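# Hang scaffold bracket on post ring at red-marked hole

## Task

Mount the scaffold bracket on the post's ring at the hole marked in red: slide its jaws fully onto the ring and drive its wedge down through that hole until it stops. At the end the bracket must be carried by the ring only, touching neither the table nor anything else on it, with its tube sticking out radially from the post. The post is loose on the table and must finish upright at its original spot. Nothing the robot is still holding or pressing counts toward completion.

## Robot and tools

ROBOT. Two arms, left_arm and right_arm, each with 7 joints and a parallel gripper. These names are just labels and do not refer to image sides. A loose object may be bumped, or a held part tugged, at random moments. Knocking or placing anything off the table fails the job. Letting the arms collide or shove each other hard can end the scene.

FRAME. Every printed pose uses one scene frame: origin on the table top midway between the arms, +x pointing out over the table, +z up, and left_arm sitting toward +y. Positions are in metres, orientations are quaternions in w,x,y,z order, velocities are in m/s and rad/s. The printed hand position can be somewhat wrong, more so when the arm is stretched far out. On the gripper, the fingers extend along its +z axis and close along its y axis. end_effector_position is the spot between the pads when closed, roughly 2 cm short of the fingertips; closing pushes the tips about 10 mm further along +z.

execute_actions. Argument actions is a list holding zero or one item. An empty list commands nothing and just returns the state. An item with rows is a motion: rows is a list of 1 to 15 rows, steps (1 to 15, default 15) is how many control steps at 1/30 s it lasts. Row i drives step i; when steps exceed the rows, the final row repeats. An item with only steps (up to 300) is a wait that ends when that many steps have elapsed since the previous result, counting your own reply time. Optional pictures (true/false) controls whether camera images come back; they do by default.

ROW FORMAT. Each row is one flat list of 16 numbers covering both arms, even if one arm stays still: left_arm's 7 joint targets then its opening, then right_arm's 7 joint targets then its opening. Joint values are absolute target angles in radians in each joint's own space, the same numbers shown under Joint positions, not offsets. Column order and stated ranges: waist -6.283..6.283, shoulder -2.059..2.094, upper arm roll -6.283..6.283, elbow -0.192..3.927, forearm roll -6.283..6.283, wrist pitch -1.693..3.142, wrist roll -6.283..6.283. A call is refused (nothing sent) if some target lies beyond a range end by over 0.010 rad and is further out than that joint's current angle. True limits may sit 0.010 rad either side of the stated ones; a target past the true limit is clipped there, and a "joint sent to its limit" note may appear, possibly about an earlier action. Absence of that note does not prove more room remains. Opening is an absolute value from -1 (shut) to +1 (fully open, 0.084 m pad gap).

MOTION LIMITS. Joint targets move at most 3.14 rad/s, take 0.16 s to ramp up, and an arm's joints are slowed together so they finish together. Each step the sent target stays within 0.623 rad of the measured angle, and if the targets would move the gripper over 70 mm from where it is, they are scaled back. So long moves take several calls. Between calls the arms keep heading to the last row sent, until they nearly stop (slow or blocked counts as stopped) or a step is HELD; after that only a new action moves or presses further, though fingers already moving keep going.

RESULT LINES. The state line gives each arm's gripper position, quaternion and velocities. Joint positions and Joint velocities list each arm's seven joints then the pad gap in metres. grip_measured is the measured opening on the command scale. "joint command not followed" means a clearance check altered or blocked some targets; the rest of the row still ran. HELD marks steps where your row was partly or fully not delivered. A TORQUE FAULT line means contact torque hit a joint's load limit: the arm backs that joint off, stops for 10 s and drops the rest of the call. Load limits in N m: waist 45, shoulder 45, upper arm roll 27, elbow 27, forearm roll 27, wrist pitch 18, wrist roll 18; a carried part's weight adds to them. MOTOR HOT appears from 65 °C; at 80 °C an OVER-TEMPERATURE FAULT brakes that arm until it cools. Holding loads heats motors even while you are composing a reply.

GRIPPING. To keep hold of something, command an opening well under grip_measured; the larger the gap, the firmer the squeeze, up to about 24 N per pad for parts up to about 6 cm wide. Closing quickly can press harder and may even spring the fingers open. Commanding -1 gives full force on parts at least about 0.5 mm thick. Sending back the grip_measured value still squeezes lightly; wide parts may slip.

zoom_image. Arguments camera (cam_high, cam_left_wrist or cam_right_wrist) and region [x0, y0, x1, y1] in pixels of that camera's latest full 896x504 image, origin top-left, at most 504 by 504. Returns an enlarged view; moves nothing.

show_instructions. No arguments; shows the scene's reference image pages (five here). Moves nothing.

finished_scene. Argument scene is the number of the scene being ended. It is final; the result reports success and gives the next task if any. Replying without any tool call ends everything.

CAUTIONS. The robot keeps running while you reply, so plan moves ahead. Avoid drops, slips, slams, hard impacts and heavy pushing; the post is free-standing and easy to topple or shift. Release the bracket before ending so it hangs on its own.

Each tool is called after "Call:" by a JSON object that holds its "api" and its "payload", one argument or row to a line.

Reference images:

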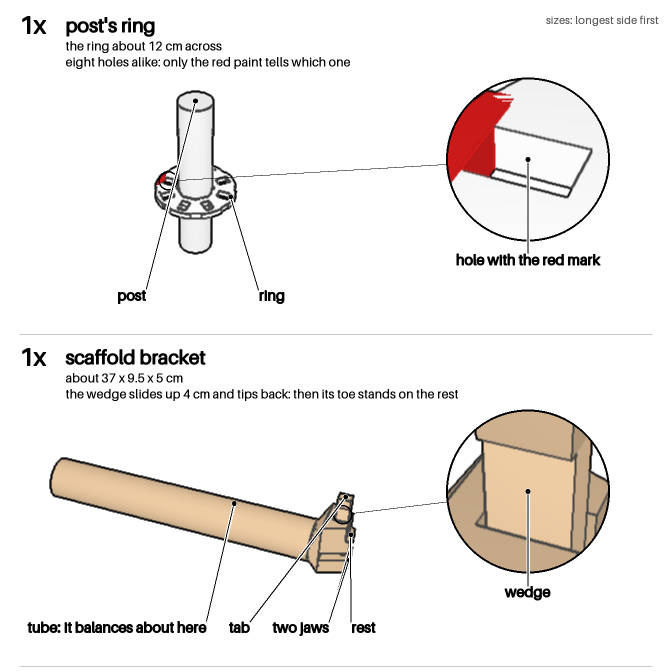

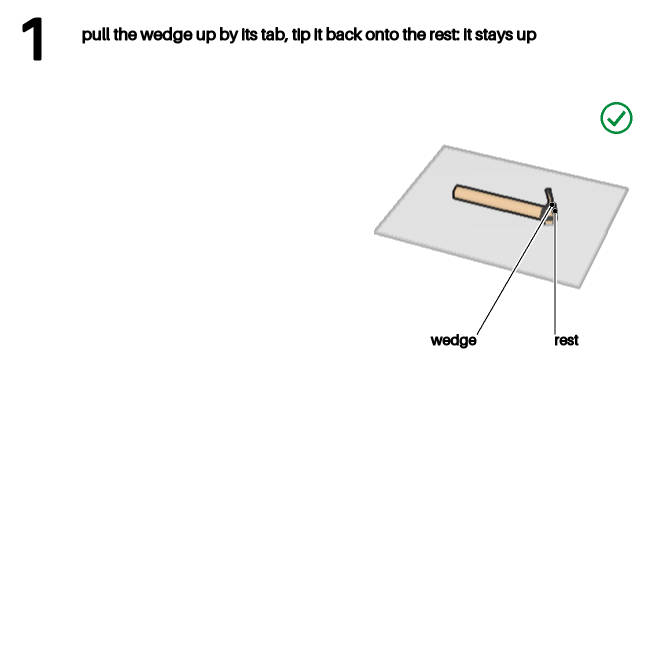

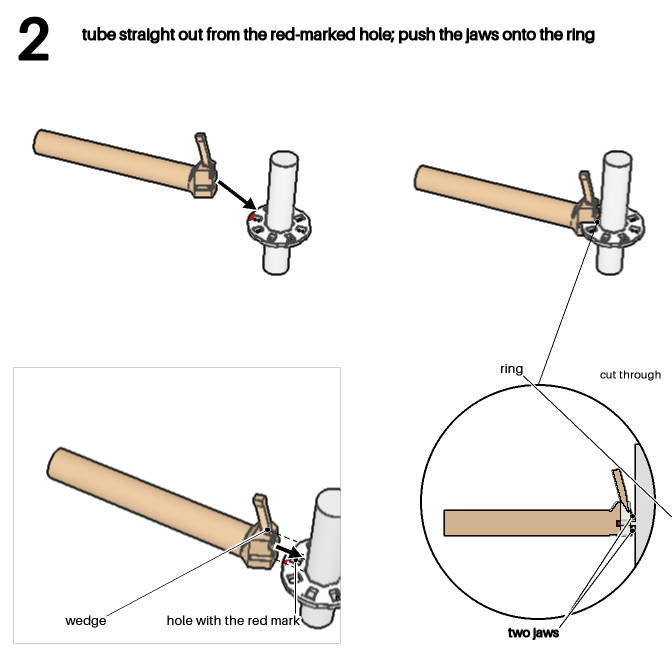

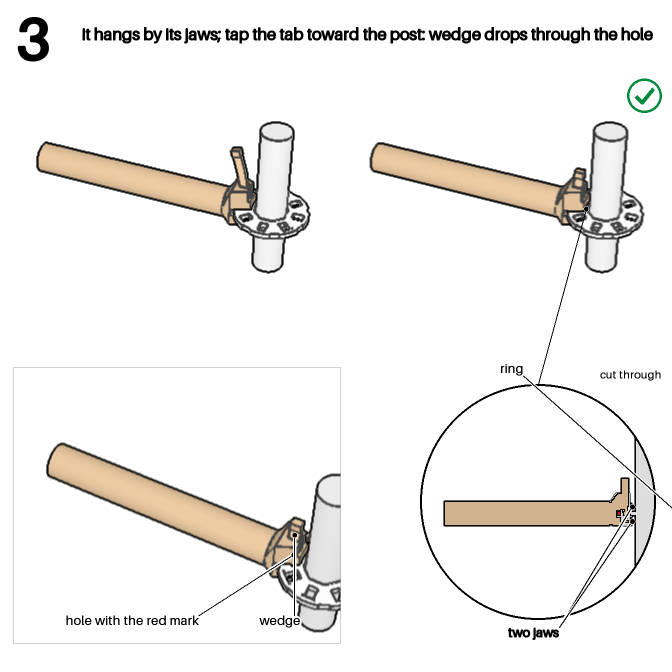

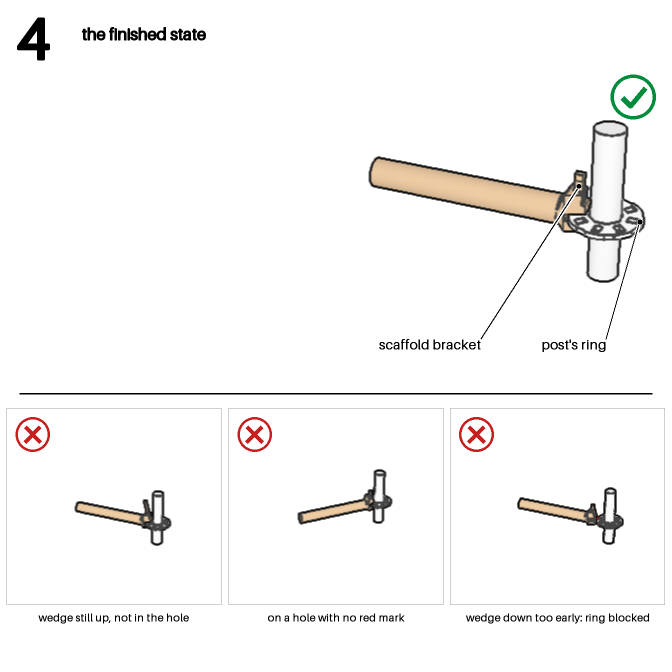

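## Session

Call:
{"api": "execute_actions", "payload": {
  "actions": []
}}

Scene clock: 0.00 s of 7800.00 s.
left_arm: end_effector_position=(+0.8273, +0.3552, +0.3132) grip_measured=+1.00 end_effector_quat_wxyz=(+0.597, -0.086, +0.770, +0.210) end_effector_velocity=(-0.000, -0.000, -0.000) end_effector_angular_velocity=(+0.000, +0.001, -0.000) | right_arm: end_effector_position=(+0.0434, +0.1666, +0.3777) grip_measured=+1.00 end_effector_quat_wxyz=(-0.176, +0.858, +0.467, +0.124) end_effector_velocity=(+0.000, -0.000, +0.000) end_effector_angular_velocity=(+0.000, -0.001, +0.001)
Joint positions: left_arm=[-0.234  0.924  0.013  2.209  1.623  0.597  1.584  0.084] | right_arm=[ 1.305  0.012  0.015  1.402 -0.003  0.956  0.464  0.084]
Joint velocities: left_arm=[-0.  0. -0. -0.  0.  0.  0. -0.] | right_arm=[-0.001 -0.001  0.    -0.    -0.    -0.    -0.002 -0.   ]
Motor temperatures (°C, as the motors report them): left_arm=[36 34 37 36 35 38 33] | right_arm=[35 35 38 37 35 32 34]

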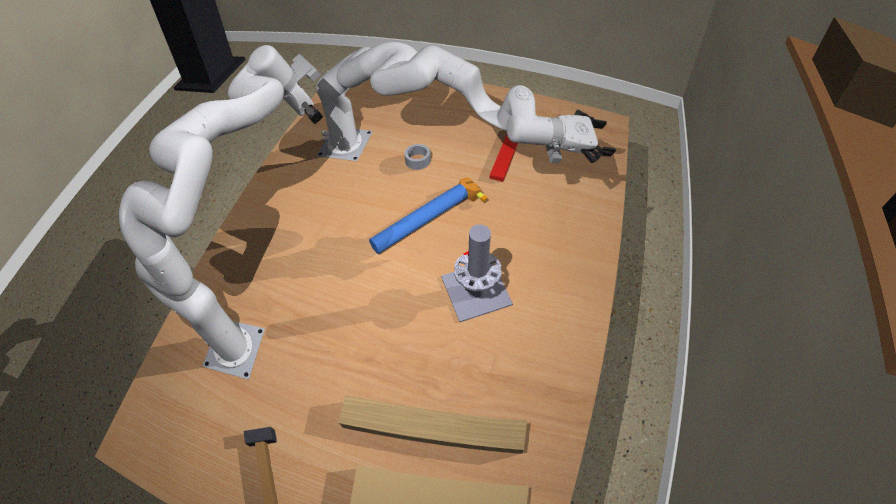

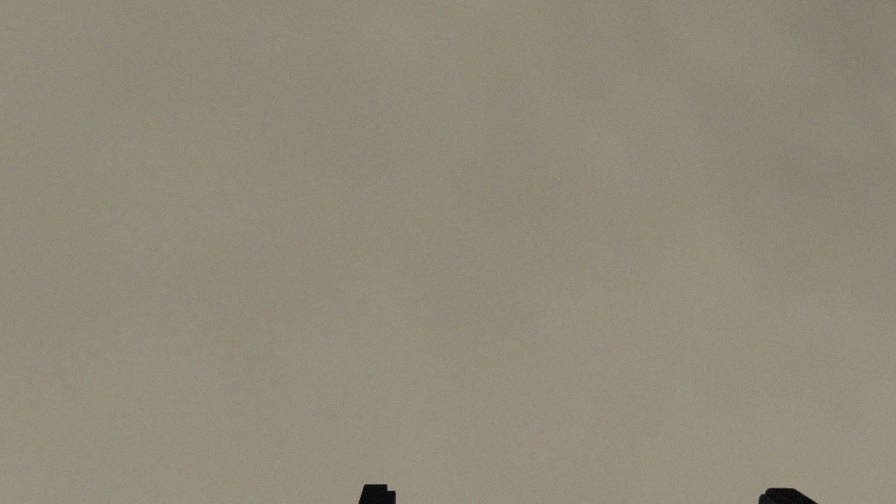

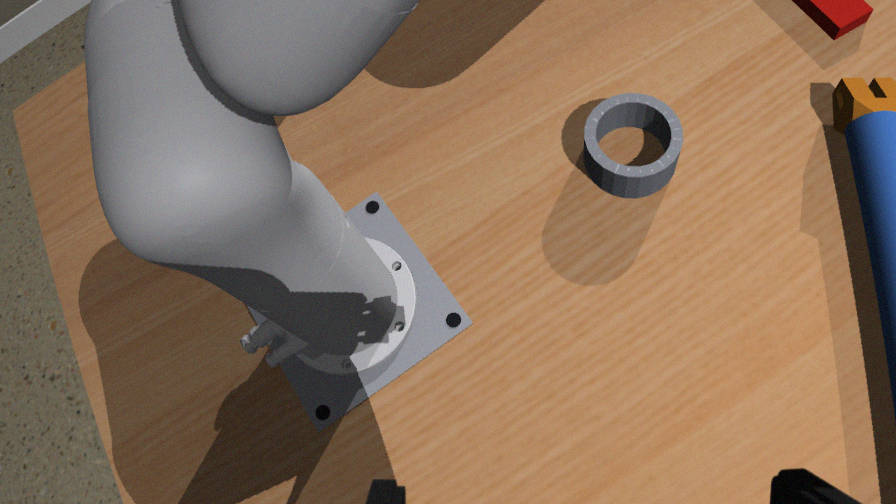

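Call:
{"api": "zoom_image", "payload": {
  "camera": "cam_high",
  "region": [350, 130, 550, 330]
}}

Region (350, 130, 550, 330) of cam_high's 896x504 image, scaled by 2.520, with more detail than that image has.

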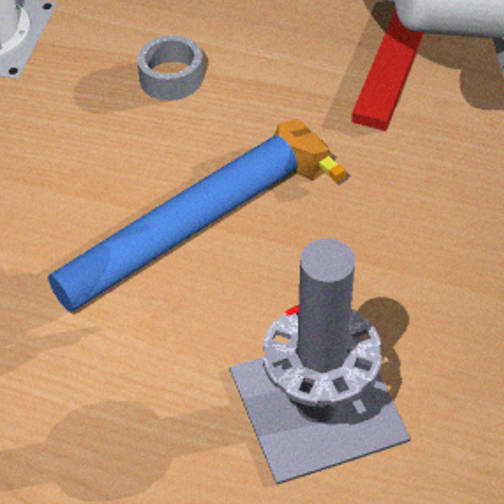

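Call:
{"api": "execute_actions", "payload": {
  "actions": [
    {"rows": [[-0.234, 0.924, 0.013, 2.209, 1.623, 0.597, 1.584, 1, 0.5, 0.0, 0.0, 1.3, 0.0, 1.3, 0.0, 1]], "steps": 15}
  ],
  "pictures": false
}}

Call:
{"api": "execute_actions", "payload": {
  "actions": [
    {"rows": [[0.0, 0.0, 0.0, 1.0, 0.0, 1.0, 0.0, 1, 0.5, 0.0, 0.0, 1.3, 0.0, 1.3, 0.0, 1]], "steps": 15}
  ],
  "pictures": false
}}

Call:
{"api": "execute_actions", "payload": {
  "actions": [
    {"steps": 60}
  ]
}}

Scene clock: 33.33 s of 7800.00 s.
left_arm: end_effector_position=(+0.8273, +0.3556, +0.3136) grip_measured=+1.00 end_effector_quat_wxyz=(+0.597, -0.086, +0.770, +0.210) end_effector_velocity=(+0.000, +0.001, +0.001) end_effector_angular_velocity=(+0.001, -0.001, +0.001) | right_arm: end_effector_position=(+0.2143, +0.0740, +0.3337) grip_measured=+1.00 end_effector_quat_wxyz=(-0.075, +0.902, +0.416, +0.093) end_effector_velocity=(+0.360, -0.281, -0.084) end_effector_angular_velocity=(-0.416, +0.086, -0.401)
Joint positions: left_arm=[-0.234  0.924  0.013  2.209  1.623  0.597  1.584  0.084] | right_arm=[ 0.971  0.007  0.007  1.356 -0.002  1.11   0.257  0.084]
Joint velocities: left_arm=[ 0.001 -0.     0.001  0.001  0.    -0.     0.    -0.   ] | right_arm=[-0.815 -0.011 -0.014 -0.096  0.002  0.326 -0.441  0.   ]
Motor temperatures (°C, as the motors report them): left_arm=[36 36 37 41 35 38 33] | right_arm=[35 35 38 41 35 33 34]
Steps of this call (steps 1 to 90: nothing new was sent; then 29.83 s passed at rest; steps 91 to 105: all 15 steps of this action). Readings (joint positions):
91: left_arm=[-0.234 0.924 0.013 2.209 1.623 0.597 1.584] | right_arm=[1.304 0.012 0.015 1.402 -0.003 0.956 0.464]
92: left_arm=[-0.234 0.924 0.013 2.209 1.623 0.597 1.584] | right_arm=[1.301 0.012 0.016 1.401 -0.003 0.959 0.461]
94: left_arm=[-0.234 0.924 0.013 2.209 1.623 0.597 1.584] | right_arm=[1.267 0.010 0.022 1.396 -0.002 0.980 0.432]
98: left_arm=[-0.234 0.924 0.013 2.209 1.623 0.597 1.584] | right_arm=[1.159 0.010 0.011 1.379 -0.002 1.032 0.361]
105: the state above

Scene clock: 33.83 s of 7800.00 s.
left_arm: end_effector_position=(+0.7203, +0.5057, +0.3660) grip_measured=+1.00 end_effector_quat_wxyz=(+0.522, -0.491, +0.691, +0.101) end_effector_velocity=(-0.381, +0.228, +0.049) end_effector_angular_velocity=(-1.751, -0.557, +1.449) | right_arm: end_effector_position=(+0.3531, -0.1002, +0.2955) grip_measured=+1.00 end_effector_quat_wxyz=(-0.005, +0.945, +0.326, +0.013) end_effector_velocity=(+0.170, -0.343, -0.056) end_effector_angular_velocity=(-0.228, +0.255, -0.420)
Joint positions: left_arm=[-0.112  0.515  0.007  1.799  1.213  0.804  1.174  0.084] | right_arm=[ 0.552  0.001 -0.     1.306 -0.     1.278  0.029  0.084]
Joint velocities: left_arm=[ 0.242 -1.13  -0.014 -1.151 -1.173  0.414 -1.173 -0.   ] | right_arm=[-0.688 -0.008 -0.077 -0.088 -0.003  0.261 -0.344 -0.   ]
Motor temperatures (°C, as the motors report them): left_arm=[36 36 37 41 35 38 33] | right_arm=[35 35 38 41 35 33 34]
Steps of this call (steps 1 to 15: all 15 steps of this action). Readings (joint positions):
1: left_arm=[-0.234 0.924 0.013 2.209 1.623 0.597 1.584] | right_arm=[0.944 0.006 0.007 1.353 -0.002 1.121 0.242]
2: left_arm=[-0.233 0.921 0.012 2.204 1.619 0.600 1.579] | right_arm=[0.916 0.006 0.006 1.350 -0.001 1.132 0.227]
4: left_arm=[-0.222 0.885 0.008 2.161 1.579 0.625 1.539] | right_arm=[0.861 0.005 0.006 1.343 -0.001 1.154 0.197]
8: left_arm=[-0.176 0.762 0.011 2.045 1.459 0.696 1.420] | right_arm=[0.750 0.004 0.004 1.330 -0.001 1.199 0.136]
15: the state above

Scene clock: 35.83 s of 7800.00 s.
left_arm: end_effector_position=(+0.4260, +0.4466, +0.1887) grip_measured=+1.00 end_effector_quat_wxyz=(-0.000, +0.999, +0.032, +0.000) end_effector_velocity=(-0.000, +0.000, -0.000) end_effector_angular_velocity=(+0.000, +0.000, +0.000) | right_arm: end_effector_position=(+0.3631, -0.1243, +0.2916) grip_measured=+1.00 end_effector_quat_wxyz=(-0.000, +0.949, +0.316, -0.000) end_effector_velocity=(+0.000, -0.000, +0.000) end_effector_angular_velocity=(-0.000, -0.001, +0.000)
Joint positions: left_arm=[-0.     0.    -0.     1.     0.     1.     0.     0.084] | right_arm=[ 0.5    0.    -0.     1.3   -0.     1.3    0.     0.084]
Joint velocities: left_arm=[ 0. -0.  0. -0.  0. -0.  0.  0.] | right_arm=[ 0.    -0.    -0.    -0.    -0.001 -0.    -0.     0.   ]
Motor temperatures (°C, as the motors report them): left_arm=[36 36 37 41 35 38 33] | right_arm=[35 35 38 41 35 33 34]
Steps of this call (steps 1 to 45: the robot went on to your last target; steps 46 to 60: nothing new was sent). Readings (joint positions):
1: left_arm=[-0.104 0.478 0.007 1.760 1.173 0.818 1.133] | right_arm=[0.533 0.001 -0.003 1.304 -0.000 1.286 0.020]
2: left_arm=[-0.097 0.442 0.006 1.720 1.131 0.831 1.092] | right_arm=[0.521 0.001 -0.005 1.302 -0.001 1.290 0.013]
4: left_arm=[-0.083 0.378 0.006 1.637 1.048 0.855 1.009] | right_arm=[0.509 0.000 -0.003 1.301 -0.000 1.296 0.006]
8: left_arm=[-0.062 0.284 0.004 1.481 0.889 0.892 0.850] | right_arm=[0.504 -0.000 0.003 1.301 0.000 1.299 0.001]
60: the state above
All arms were judged still, so your last target was given up. Only a new action makes them travel on or press farther. Fingers that are still opening or closing keep moving.

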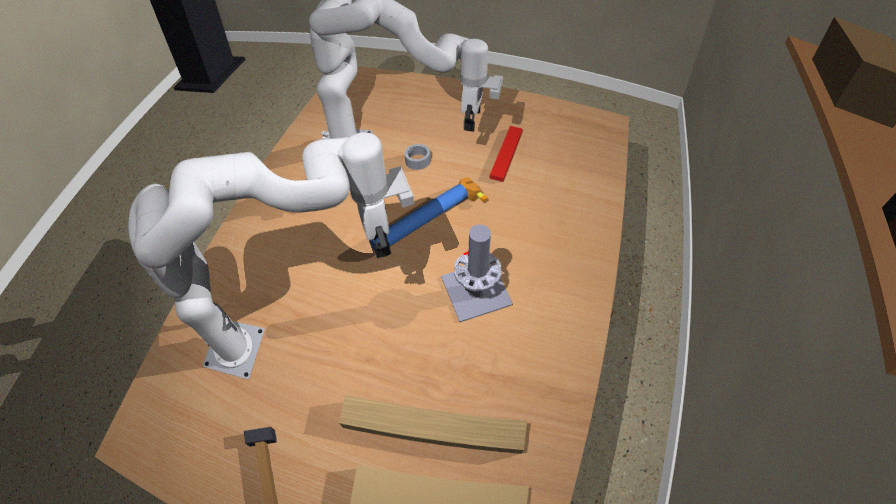

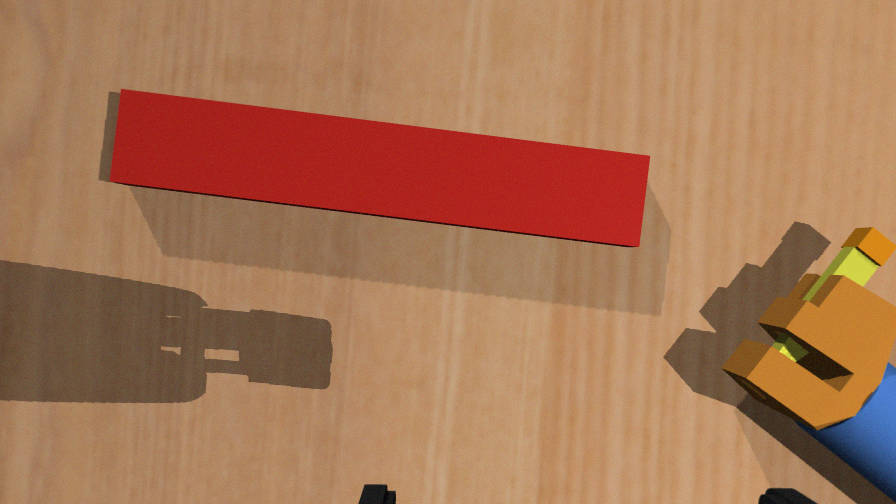

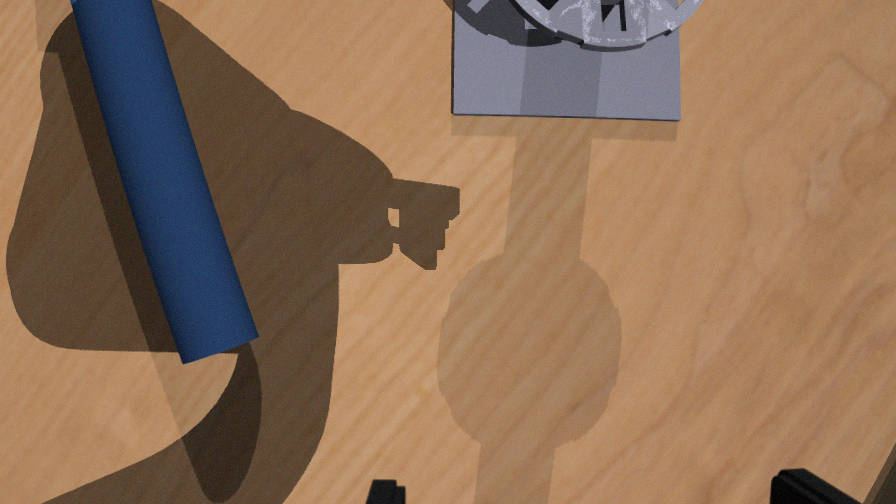

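Call:
{"api": "execute_actions", "payload": {
  "actions": [
    {"rows": [[-0.35, 0.2, 0.0, 1.5, 0.0, 1.3, 0.0, 1, -0.1, 0.0, 0.0, 1.3, 0.0, 1.3, 0.0, 1]], "steps": 15}
  ],
  "pictures": false
}}

Call:
{"api": "execute_actions", "payload": {
  "actions": [
    {"steps": 45}
  ]
}}

Scene clock: 156.33 s of 7800.00 s.
left_arm: end_effector_position=(+0.4809, +0.2955, +0.2625) grip_measured=+1.00 end_effector_quat_wxyz=(+0.000, +0.993, -0.116, +0.001) end_effector_velocity=(+0.040, -0.373, +0.158) end_effector_angular_velocity=(-0.011, -0.019, -0.671) | right_arm: end_effector_position=(+0.4428, -0.2894, +0.2915) grip_measured=+1.00 end_effector_quat_wxyz=(+0.000, +0.992, +0.128, -0.000) end_effector_velocity=(+0.112, -0.427, +0.000) end_effector_angular_velocity=(-0.001, -0.000, -0.920)
Joint positions: left_arm=[-0.296  0.169 -0.001  1.423 -0.     1.253  0.     0.084] | right_arm=[ 0.116  0.    -0.001  1.3   -0.     1.3    0.     0.084]
Joint velocities: left_arm=[-0.648  0.361 -0.023  0.912 -0.002  0.53   0.     0.   ] | right_arm=[-0.925 -0.     0.004  0.    -0.001  0.    -0.001 -0.   ]
Motor temperatures (°C, as the motors report them): left_arm=[36 35 37 41 35 38 33] | right_arm=[35 36 38 42 35 33 34]
Steps of this call (steps 1 to 90: nothing new was sent; then 117.00 s passed at rest; steps 91 to 105: all 15 steps of this action). Readings (joint positions):
91: left_arm=[-0.000 0.000 0.000 1.000 0.000 1.000 -0.000] | right_arm=[0.500 0.000 0.000 1.300 0.000 1.300 -0.000]
92: left_arm=[-0.002 0.002 0.001 1.004 0.000 1.003 -0.000] | right_arm=[0.496 0.000 0.001 1.300 0.000 1.300 -0.000]
94: left_arm=[-0.029 0.019 0.006 1.042 0.000 1.029 -0.000] | right_arm=[0.460 0.000 0.008 1.300 0.001 1.300 -0.000]
98: left_arm=[-0.129 0.073 -0.001 1.185 -0.000 1.110 0.000] | right_arm=[0.332 0.000 -0.001 1.300 -0.000 1.300 0.000]
105: the state above

Scene clock: 157.83 s of 7800.00 s.
left_arm: end_effector_position=(+0.4829, +0.2659, +0.2753) grip_measured=+1.00 end_effector_quat_wxyz=(-0.000, +0.990, -0.143, +0.000) end_effector_velocity=(+0.000, -0.000, +0.001) end_effector_angular_velocity=(-0.001, -0.002, -0.001) | right_arm: end_effector_position=(+0.4581, -0.3911, +0.2916) grip_measured=+1.00 end_effector_quat_wxyz=(-0.000, +1.000, +0.021, +0.000) end_effector_velocity=(+0.000, -0.000, -0.000) end_effector_angular_velocity=(+0.000, +0.001, -0.001)
Joint positions: left_arm=[-0.35   0.2    0.     1.5    0.     1.3    0.     0.084] | right_arm=[-0.1   -0.     0.     1.3    0.     1.3    0.     0.084]
Joint velocities: left_arm=[-0.    -0.    -0.     0.002 -0.    -0.     0.001  0.   ] | right_arm=[-0.     0.001 -0.     0.     0.     0.     0.001  0.   ]
Motor temperatures (°C, as the motors report them): left_arm=[36 35 37 41 35 38 33] | right_arm=[35 36 38 42 35 33 34]
Steps of this call (steps 1 to 30: the robot went on to your last target; steps 31 to 45: nothing new was sent). Readings (joint positions):
1: left_arm=[-0.315 0.179 -0.003 1.449 -0.000 1.268 0.000] | right_arm=[0.085 0.000 -0.001 1.300 -0.000 1.300 0.000]
2: left_arm=[-0.329 0.186 -0.005 1.467 -0.000 1.278 0.000] | right_arm=[0.054 0.000 -0.001 1.300 -0.000 1.300 0.000]
4: left_arm=[-0.342 0.193 -0.005 1.485 -0.000 1.290 0.000] | right_arm=[-0.007 0.000 -0.001 1.300 -0.000 1.300 0.000]
8: left_arm=[-0.346 0.199 0.003 1.495 0.000 1.298 -0.000] | right_arm=[-0.084 -0.000 -0.006 1.300 -0.000 1.300 0.000]
45: the state above
All arms were judged still, so your last target was given up. Only a new action makes them travel on or press farther. Fingers that are still opening or closing keep moving.

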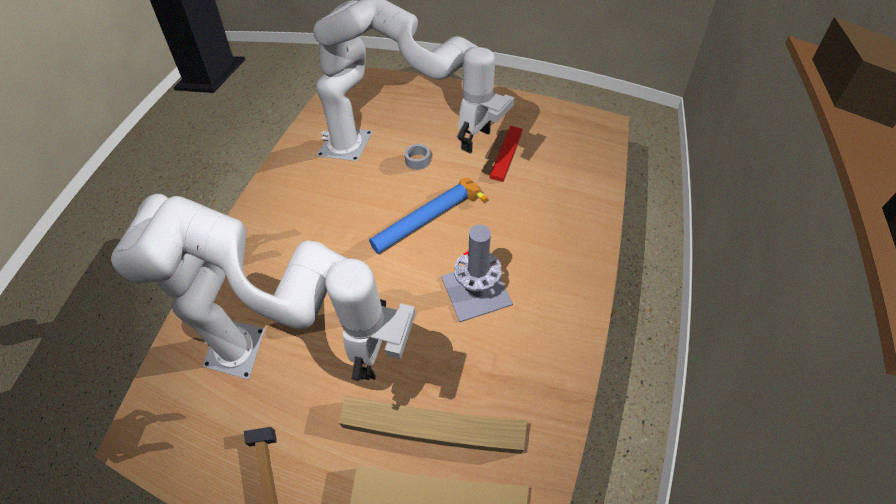

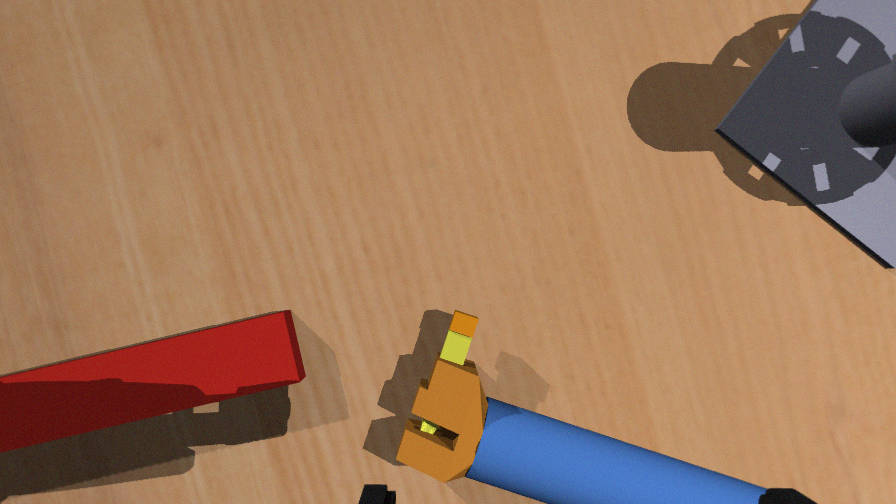

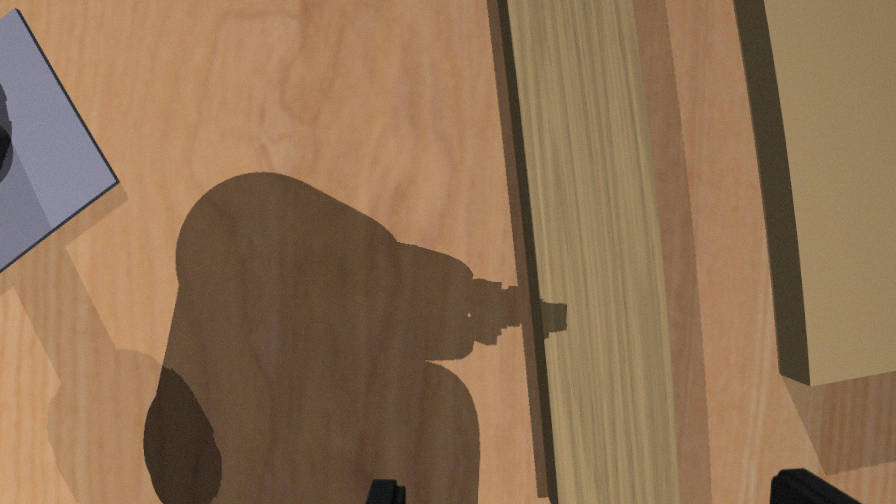

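Call:
{"api": "zoom_image", "payload": {
  "camera": "cam_left_wrist",
  "region": [260, 290, 560, 504]
}}

Region (260, 290, 560, 504) of cam_left_wrist's 896x504 image, scaled by 1.680, with more detail than that image has; it fills the top 360 rows of this view, and the rest is white.

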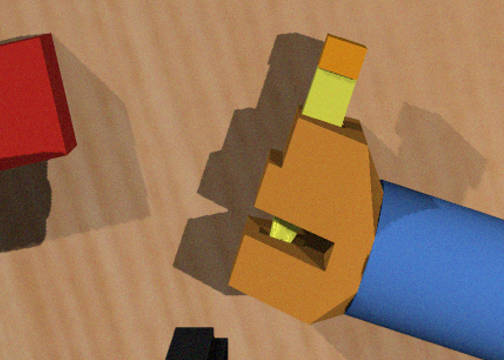

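Call:
{"api": "execute_actions", "payload": {
  "actions": [
    {"rows": [[-0.689, 0.40, 0.0, 1.95, 0.0, 1.55, 0.0, 1, -0.1, 0.0, 0.0, 1.3, 0.0, 1.3, 0.0, 1]], "steps": 15}
  ],
  "pictures": false
}}

Call:
{"api": "execute_actions", "payload": {
  "actions": [
    {"steps": 40}
  ]
}}

Scene clock: 219.30 s of 7800.00 s.
left_arm: end_effector_position=(+0.4505, +0.0977, +0.3286) grip_measured=+1.00 end_effector_quat_wxyz=(+0.001, +0.957, -0.288, +0.000) end_effector_velocity=(-0.148, -0.336, +0.093) end_effector_angular_velocity=(-0.036, -0.008, -0.626) | right_arm: end_effector_position=(+0.4581, -0.3911, +0.2916) grip_measured=+1.00 end_effector_quat_wxyz=(-0.000, +1.000, +0.021, -0.000) end_effector_velocity=(+0.000, -0.000, +0.000) end_effector_angular_velocity=(-0.000, -0.001, -0.002)
Joint positions: left_arm=[-0.647  0.375 -0.002  1.893 -0.     1.517  0.     0.084] | right_arm=[-0.1    0.     0.     1.3   -0.     1.3   -0.     0.084]
Joint velocities: left_arm=[-0.575  0.314 -0.054  0.717 -0.006  0.377  0.001  0.   ] | right_arm=[ 0.    -0.001 -0.     0.    -0.    -0.     0.002  0.   ]
Motor temperatures (°C, as the motors report them): left_arm=[36 35 37 41 35 38 33] | right_arm=[35 36 38 43 35 33 34]
Steps of this call (steps 1 to 90: nothing new was sent; then 57.97 s passed at rest; steps 91 to 105: all 15 steps of this action). Readings (joint positions):
91: left_arm=[-0.350 0.200 0.000 1.500 0.000 1.300 -0.000] | right_arm=[-0.100 0.000 0.000 1.300 -0.000 1.300 -0.000]
92: left_arm=[-0.353 0.202 0.001 1.504 0.000 1.303 -0.000] | right_arm=[-0.100 0.000 0.000 1.300 0.000 1.300 -0.000]
94: left_arm=[-0.379 0.220 0.007 1.543 0.001 1.327 -0.000] | right_arm=[-0.100 -0.000 -0.000 1.300 0.000 1.300 -0.000]
98: left_arm=[-0.480 0.277 -0.001 1.674 -0.000 1.396 0.000] | right_arm=[-0.100 -0.000 -0.000 1.300 -0.000 1.300 0.000]
105: the state above

Scene clock: 220.63 s of 7800.00 s.
left_arm: end_effector_position=(+0.4407, +0.0764, +0.3353) grip_measured=+1.00 end_effector_quat_wxyz=(-0.000, +0.952, -0.307, +0.000) end_effector_velocity=(+0.000, +0.000, +0.000) end_effector_angular_velocity=(-0.000, -0.000, +0.002) | right_arm: end_effector_position=(+0.4581, -0.3911, +0.2916) grip_measured=+1.00 end_effector_quat_wxyz=(-0.000, +1.000, +0.021, +0.000) end_effector_velocity=(-0.000, -0.000, +0.000) end_effector_angular_velocity=(+0.000, -0.001, -0.002)
Joint positions: left_arm=[-0.689  0.4    0.     1.95   0.     1.55  -0.     0.084] | right_arm=[-0.1    0.    -0.     1.3    0.     1.3    0.     0.084]
Joint velocities: left_arm=[ 0.    -0.     0.     0.     0.    -0.    -0.002 -0.   ] | right_arm=[-0.    -0.001 -0.    -0.     0.    -0.     0.001  0.   ]
Motor temperatures (°C, as the motors report them): left_arm=[36 35 37 41 35 38 33] | right_arm=[35 36 38 43 35 33 34]
Steps of this call (steps 1 to 30: the robot went on to your last target; steps 31 to 40: nothing new was sent). Readings (joint positions):
1: left_arm=[-0.664 0.383 -0.004 1.913 -0.000 1.528 0.000] | right_arm=[-0.100 -0.000 -0.000 1.300 -0.000 1.300 -0.000]
2: left_arm=[-0.674 0.388 -0.006 1.925 -0.001 1.535 0.000] | right_arm=[-0.100 -0.000 0.000 1.300 0.000 1.300 0.000]
4: left_arm=[-0.683 0.394 -0.003 1.938 -0.000 1.543 0.000] | right_arm=[-0.100 0.000 -0.000 1.300 0.000 1.300 0.000]
8: left_arm=[-0.685 0.399 0.003 1.946 0.000 1.549 -0.000] | right_arm=[-0.100 -0.000 0.000 1.300 0.000 1.300 0.000]
40: the state above
All arms were judged still, so your last target was given up. Only a new action makes them travel on or press farther. Fingers that are still opening or closing keep moving.

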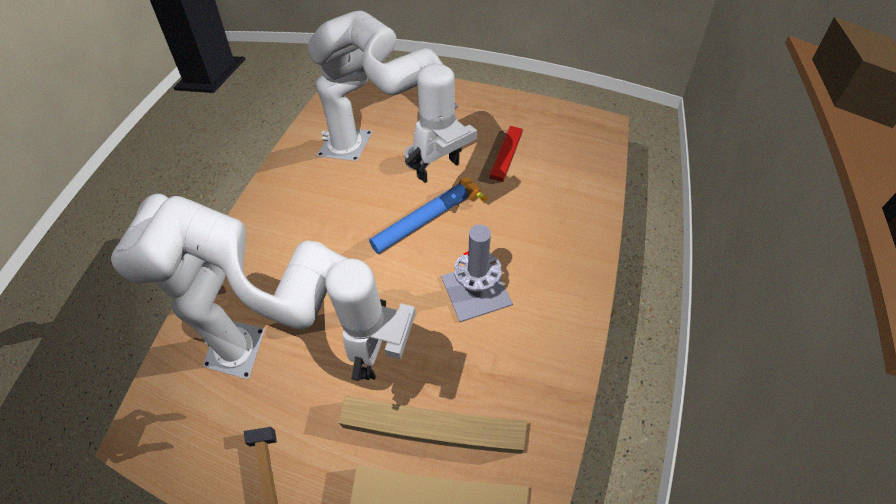

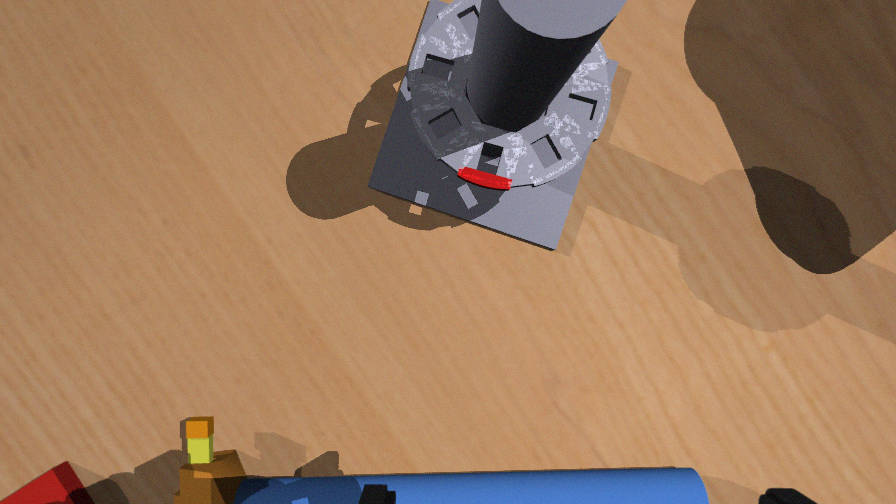

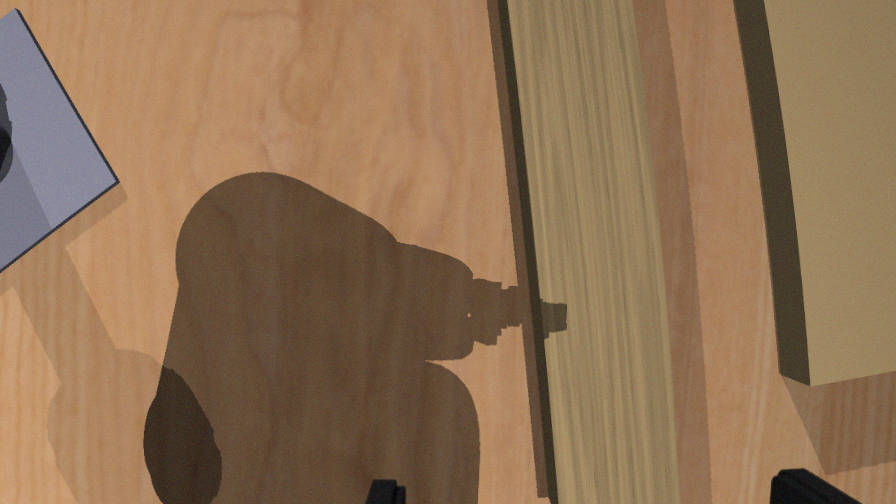

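Call:
{"api": "zoom_image", "payload": {
  "camera": "cam_left_wrist",
  "region": [360, 0, 640, 260]
}}

Region (360, 0, 640, 260) of cam_left_wrist's 896x504 image, scaled by 1.800, with more detail than that image has; it fills the top 468 rows of this view, and the rest is white.

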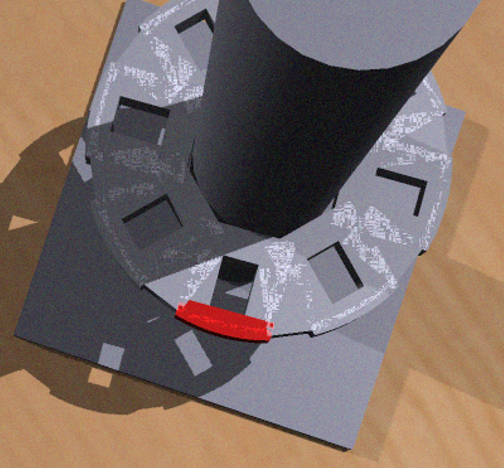

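Call:
{"api": "execute_actions", "payload": {
  "actions": [
    {"rows": [[-0.4815, 0.1195, 0.0, 0.9291, 0.0, 0.8096, -1.3825, 1, -0.1, 0.0, 0.0, 1.3, 0.0, 1.3, 0.0, 1]], "steps": 15}
  ],
  "pictures": false
}}

Call:
{"api": "execute_actions", "payload": {
  "actions": [
    {"steps": 45}
  ]
}}

Scene clock: 322.43 s of 7800.00 s.
left_arm: end_effector_position=(+0.4587, +0.1628, +0.2260) grip_measured=+1.00 end_effector_quat_wxyz=(+0.023, +0.997, +0.070, +0.037) end_effector_velocity=(-0.141, +0.169, -0.330) end_effector_angular_velocity=(+0.002, +0.300, +1.662) | right_arm: end_effector_position=(+0.4581, -0.3911, +0.2916) grip_measured=+1.00 end_effector_quat_wxyz=(-0.000, +1.000, +0.021, -0.000) end_effector_velocity=(+0.000, +0.000, -0.000) end_effector_angular_velocity=(-0.000, +0.001, +0.001)
Joint positions: left_arm=[-0.544  0.206  0.001  1.345  0.     1.051 -0.619  0.084] | right_arm=[-0.1    0.    -0.     1.3    0.     1.3    0.     0.084]
Joint velocities: left_arm=[ 0.17  -0.242 -0.017 -1.205 -0.001 -0.695 -1.513  0.   ] | right_arm=[ 0.001  0.001  0.     0.    -0.     0.     0.    -0.   ]
Motor temperatures (°C, as the motors report them): left_arm=[36 36 37 42 35 38 33] | right_arm=[35 36 38 43 35 33 34]
Steps of this call (steps 1 to 90: nothing new was sent; then 98.30 s passed at rest; steps 91 to 105: all 15 steps of this action). Readings (joint positions):
91: left_arm=[-0.689 0.400 -0.000 1.950 -0.000 1.550 -0.000] | right_arm=[-0.100 -0.000 0.000 1.300 0.000 1.300 0.000]
92: left_arm=[-0.688 0.398 -0.000 1.946 -0.000 1.545 -0.005] | right_arm=[-0.100 -0.000 -0.000 1.300 0.000 1.300 0.000]
94: left_arm=[-0.676 0.379 -0.003 1.904 -0.000 1.501 -0.048] | right_arm=[-0.100 0.000 0.000 1.300 0.000 1.300 0.000]
98: left_arm=[-0.606 0.287 0.001 1.684 0.000 1.283 -0.268] | right_arm=[-0.100 0.000 0.000 1.300 0.000 1.300 0.000]
105: the state above

Scene clock: 323.93 s of 7800.00 s.
left_arm: end_effector_position=(+0.3929, +0.2289, +0.1200) grip_measured=+1.00 end_effector_quat_wxyz=(+0.000, +0.886, +0.464, +0.000) end_effector_velocity=(+0.000, +0.001, -0.000) end_effector_angular_velocity=(+0.000, +0.001, +0.002) | right_arm: end_effector_position=(+0.4581, -0.3911, +0.2916) grip_measured=+1.00 end_effector_quat_wxyz=(-0.000, +1.000, +0.021, +0.000) end_effector_velocity=(+0.000, -0.000, -0.000) end_effector_angular_velocity=(-0.001, +0.001, -0.002)
Joint positions: left_arm=[-0.482  0.119 -0.     0.929  0.     0.81  -1.382  0.084] | right_arm=[-0.1   -0.    -0.     1.3    0.     1.3   -0.     0.084]
Joint velocities: left_arm=[ 0.001 -0.     0.001 -0.001 -0.     0.    -0.001  0.   ] | right_arm=[ 0.     0.001 -0.     0.    -0.001  0.     0.002 -0.   ]
Motor temperatures (°C, as the motors report them): left_arm=[36 36 37 42 35 38 33] | right_arm=[35 36 38 43 35 33 34]
Steps of this call (steps 1 to 45: the robot went on to your last target). Readings (joint positions):
1: left_arm=[-0.538 0.198 0.001 1.305 0.000 1.028 -0.671] | right_arm=[-0.100 -0.000 -0.000 1.300 0.000 1.300 -0.000]
2: left_arm=[-0.532 0.190 0.001 1.266 0.000 1.006 -0.727] | right_arm=[-0.100 -0.000 -0.000 1.300 0.000 1.300 -0.000]
4: left_arm=[-0.521 0.174 0.001 1.191 0.000 0.962 -0.851] | right_arm=[-0.100 0.000 0.000 1.300 0.000 1.300 0.000]
8: left_arm=[-0.500 0.144 0.000 1.049 0.000 0.879 -1.137] | right_arm=[-0.100 -0.000 -0.000 1.300 0.000 1.300 0.000]
45: the state above
All arms were judged still, so your last target was given up. Only a new action makes them travel on or press farther. Fingers that are still opening or closing keep moving.

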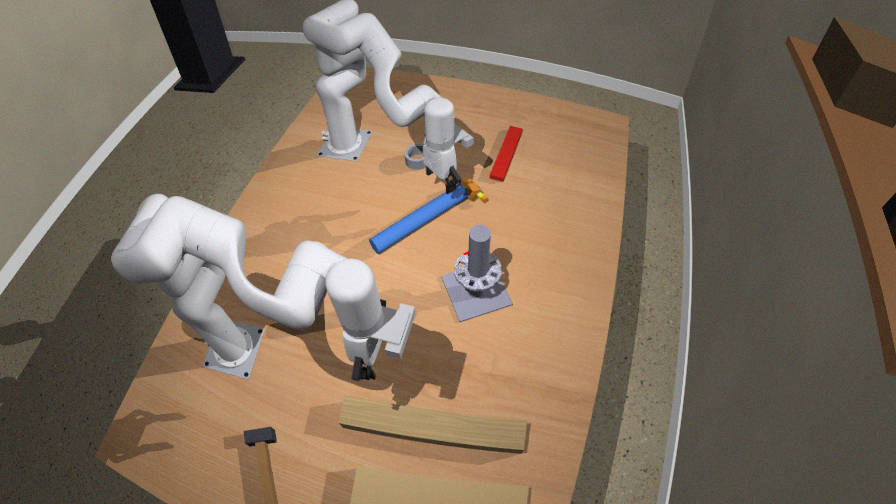

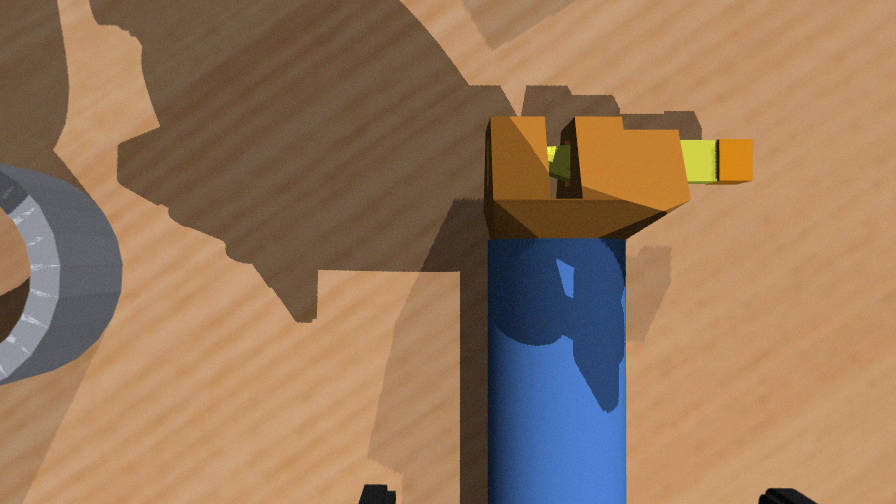

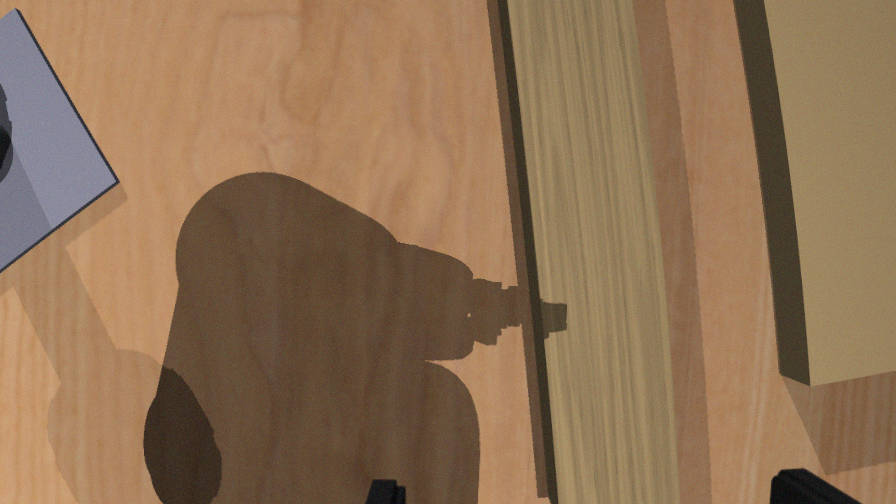

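Call:
{"api": "execute_actions", "payload": {
  "actions": [
    {"rows": [[-0.5263, 0.3212, 0.0, 0.8896, 0.0, 0.5684, -1.427, 1, -0.1, 0.0, 0.0, 1.3, 0.0, 1.3, 0.0, 1]], "steps": 15}
  ],
  "pictures": false
}}

Call:
{"api": "execute_actions", "payload": {
  "actions": [
    {"steps": 20}
  ]
}}

Scene clock: 341.67 s of 7800.00 s.
left_arm: end_effector_position=(+0.3885, +0.2086, +0.0324) grip_measured=+1.00 end_effector_quat_wxyz=(+0.001, +0.886, +0.464, +0.001) end_effector_velocity=(+0.007, -0.004, -0.005) end_effector_angular_velocity=(-0.012, -0.026, +0.009) | right_arm: end_effector_position=(+0.4581, -0.3911, +0.2916) grip_measured=+1.00 end_effector_quat_wxyz=(-0.000, +1.000, +0.021, -0.000) end_effector_velocity=(-0.000, +0.000, -0.000) end_effector_angular_velocity=(+0.001, +0.001, -0.001)
Joint positions: left_arm=[-0.525  0.317  0.     0.892 -0.     0.572 -1.426  0.084] | right_arm=[-0.1    0.     0.     1.3    0.     1.3   -0.     0.084]
Joint velocities: left_arm=[-0.005  0.02   0.004  0.003 -0.    -0.047 -0.009 -0.   ] | right_arm=[-0.     0.     0.001 -0.     0.001 -0.     0.001 -0.   ]
Motor temperatures (°C, as the motors report them): left_arm=[36 36 37 41 35 38 33] | right_arm=[35 36 38 43 35 33 34]
Steps of this call (steps 1 to 90: nothing new was sent; then 14.23 s passed at rest; steps 91 to 105: all 15 steps of this action). Readings (joint positions):
91: left_arm=[-0.482 0.120 0.000 0.929 -0.000 0.809 -1.383] | right_arm=[-0.100 -0.000 0.000 1.300 -0.000 1.300 0.000]
92: left_arm=[-0.482 0.122 0.000 0.929 0.000 0.805 -1.383] | right_arm=[-0.100 -0.000 -0.000 1.300 0.000 1.300 0.000]
94: left_arm=[-0.489 0.153 0.001 0.927 0.000 0.761 -1.391] | right_arm=[-0.100 0.000 0.000 1.300 0.000 1.300 -0.000]
98: left_arm=[-0.516 0.276 -0.001 0.896 -0.000 0.628 -1.416] | right_arm=[-0.100 0.000 -0.000 1.300 -0.000 1.300 -0.000]
105: the state above

Scene clock: 342.33 s of 7800.00 s.
left_arm: end_effector_position=(+0.3872, +0.2085, +0.0301) grip_measured=+1.00 end_effector_quat_wxyz=(+0.000, +0.886, +0.464, +0.000) end_effector_velocity=(-0.001, -0.000, -0.000) end_effector_angular_velocity=(+0.001, +0.001, -0.001) | right_arm: end_effector_position=(+0.4581, -0.3911, +0.2916) grip_measured=+1.00 end_effector_quat_wxyz=(-0.000, +1.000, +0.021, +0.000) end_effector_velocity=(-0.000, +0.001, +0.000) end_effector_angular_velocity=(+0.001, -0.000, -0.000)
Joint positions: left_arm=[-0.526  0.321  0.     0.89   0.     0.568 -1.427  0.084] | right_arm=[-0.1   -0.    -0.     1.3    0.     1.3   -0.     0.084]
Joint velocities: left_arm=[-0.001  0.     0.    -0.001  0.    -0.    -0.     0.   ] | right_arm=[ 0.001 -0.     0.    -0.     0.001  0.     0.001  0.   ]
Motor temperatures (°C, as the motors report them): left_arm=[36 36 37 41 35 38 33] | right_arm=[35 36 38 43 35 33 34]
Steps of this call (steps 1 to 15: the robot went on to your last target; steps 16 to 20: nothing new was sent). Readings (joint positions):
1: left_arm=[-0.526 0.318 0.000 0.892 -0.000 0.571 -1.426] | right_arm=[-0.100 0.000 -0.000 1.300 -0.000 1.300 0.000]
2: left_arm=[-0.526 0.318 0.000 0.891 -0.000 0.570 -1.427] | right_arm=[-0.100 -0.000 0.000 1.300 -0.000 1.300 0.000]
4: left_arm=[-0.526 0.319 0.000 0.890 -0.000 0.569 -1.427] | right_arm=[-0.100 -0.000 -0.000 1.300 -0.000 1.300 0.000]
8: left_arm=[-0.526 0.320 0.000 0.890 -0.000 0.569 -1.427] | right_arm=[-0.100 0.000 -0.000 1.300 0.000 1.300 0.000]
20: the state above
All arms were judged still, so your last target was given up. Only a new action makes them travel on or press farther. Fingers that are still opening or closing keep moving.

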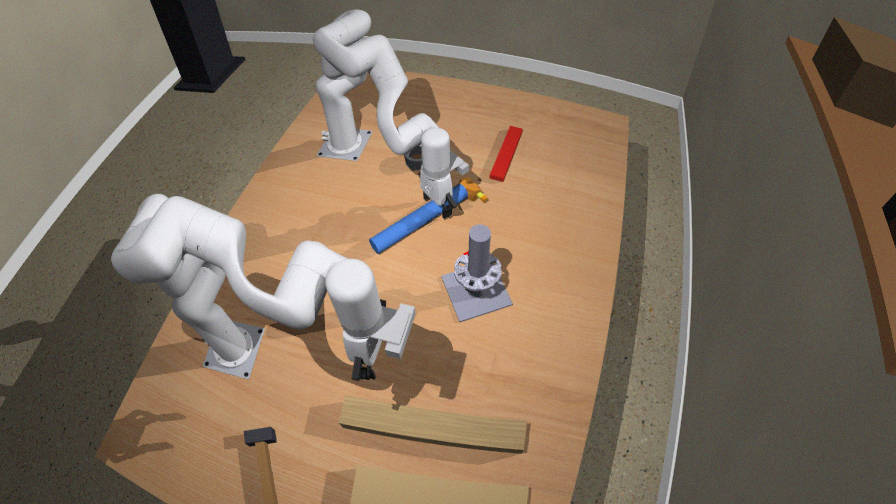

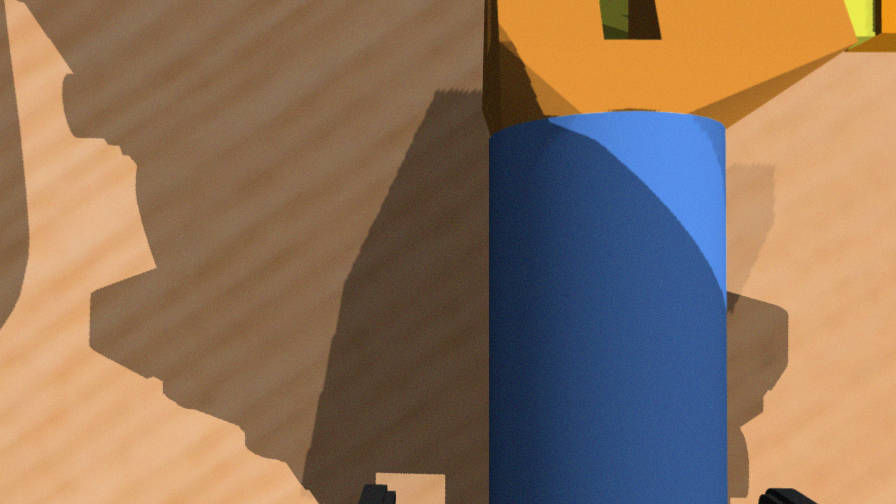

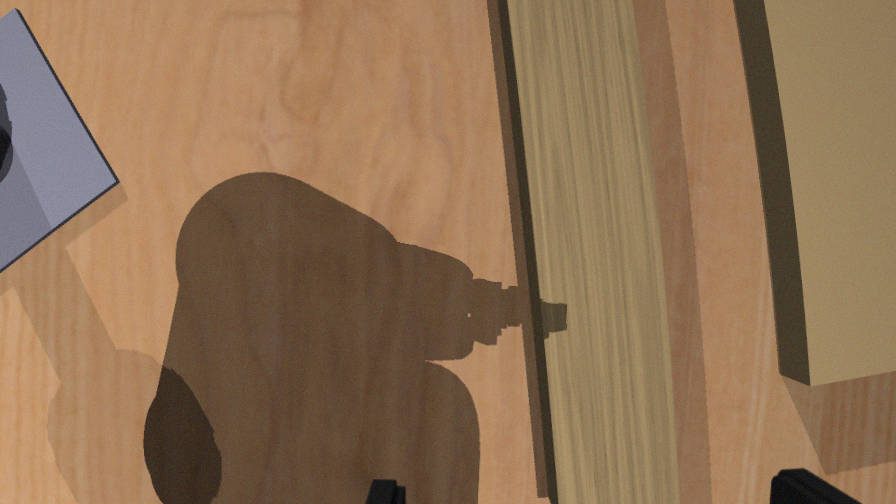

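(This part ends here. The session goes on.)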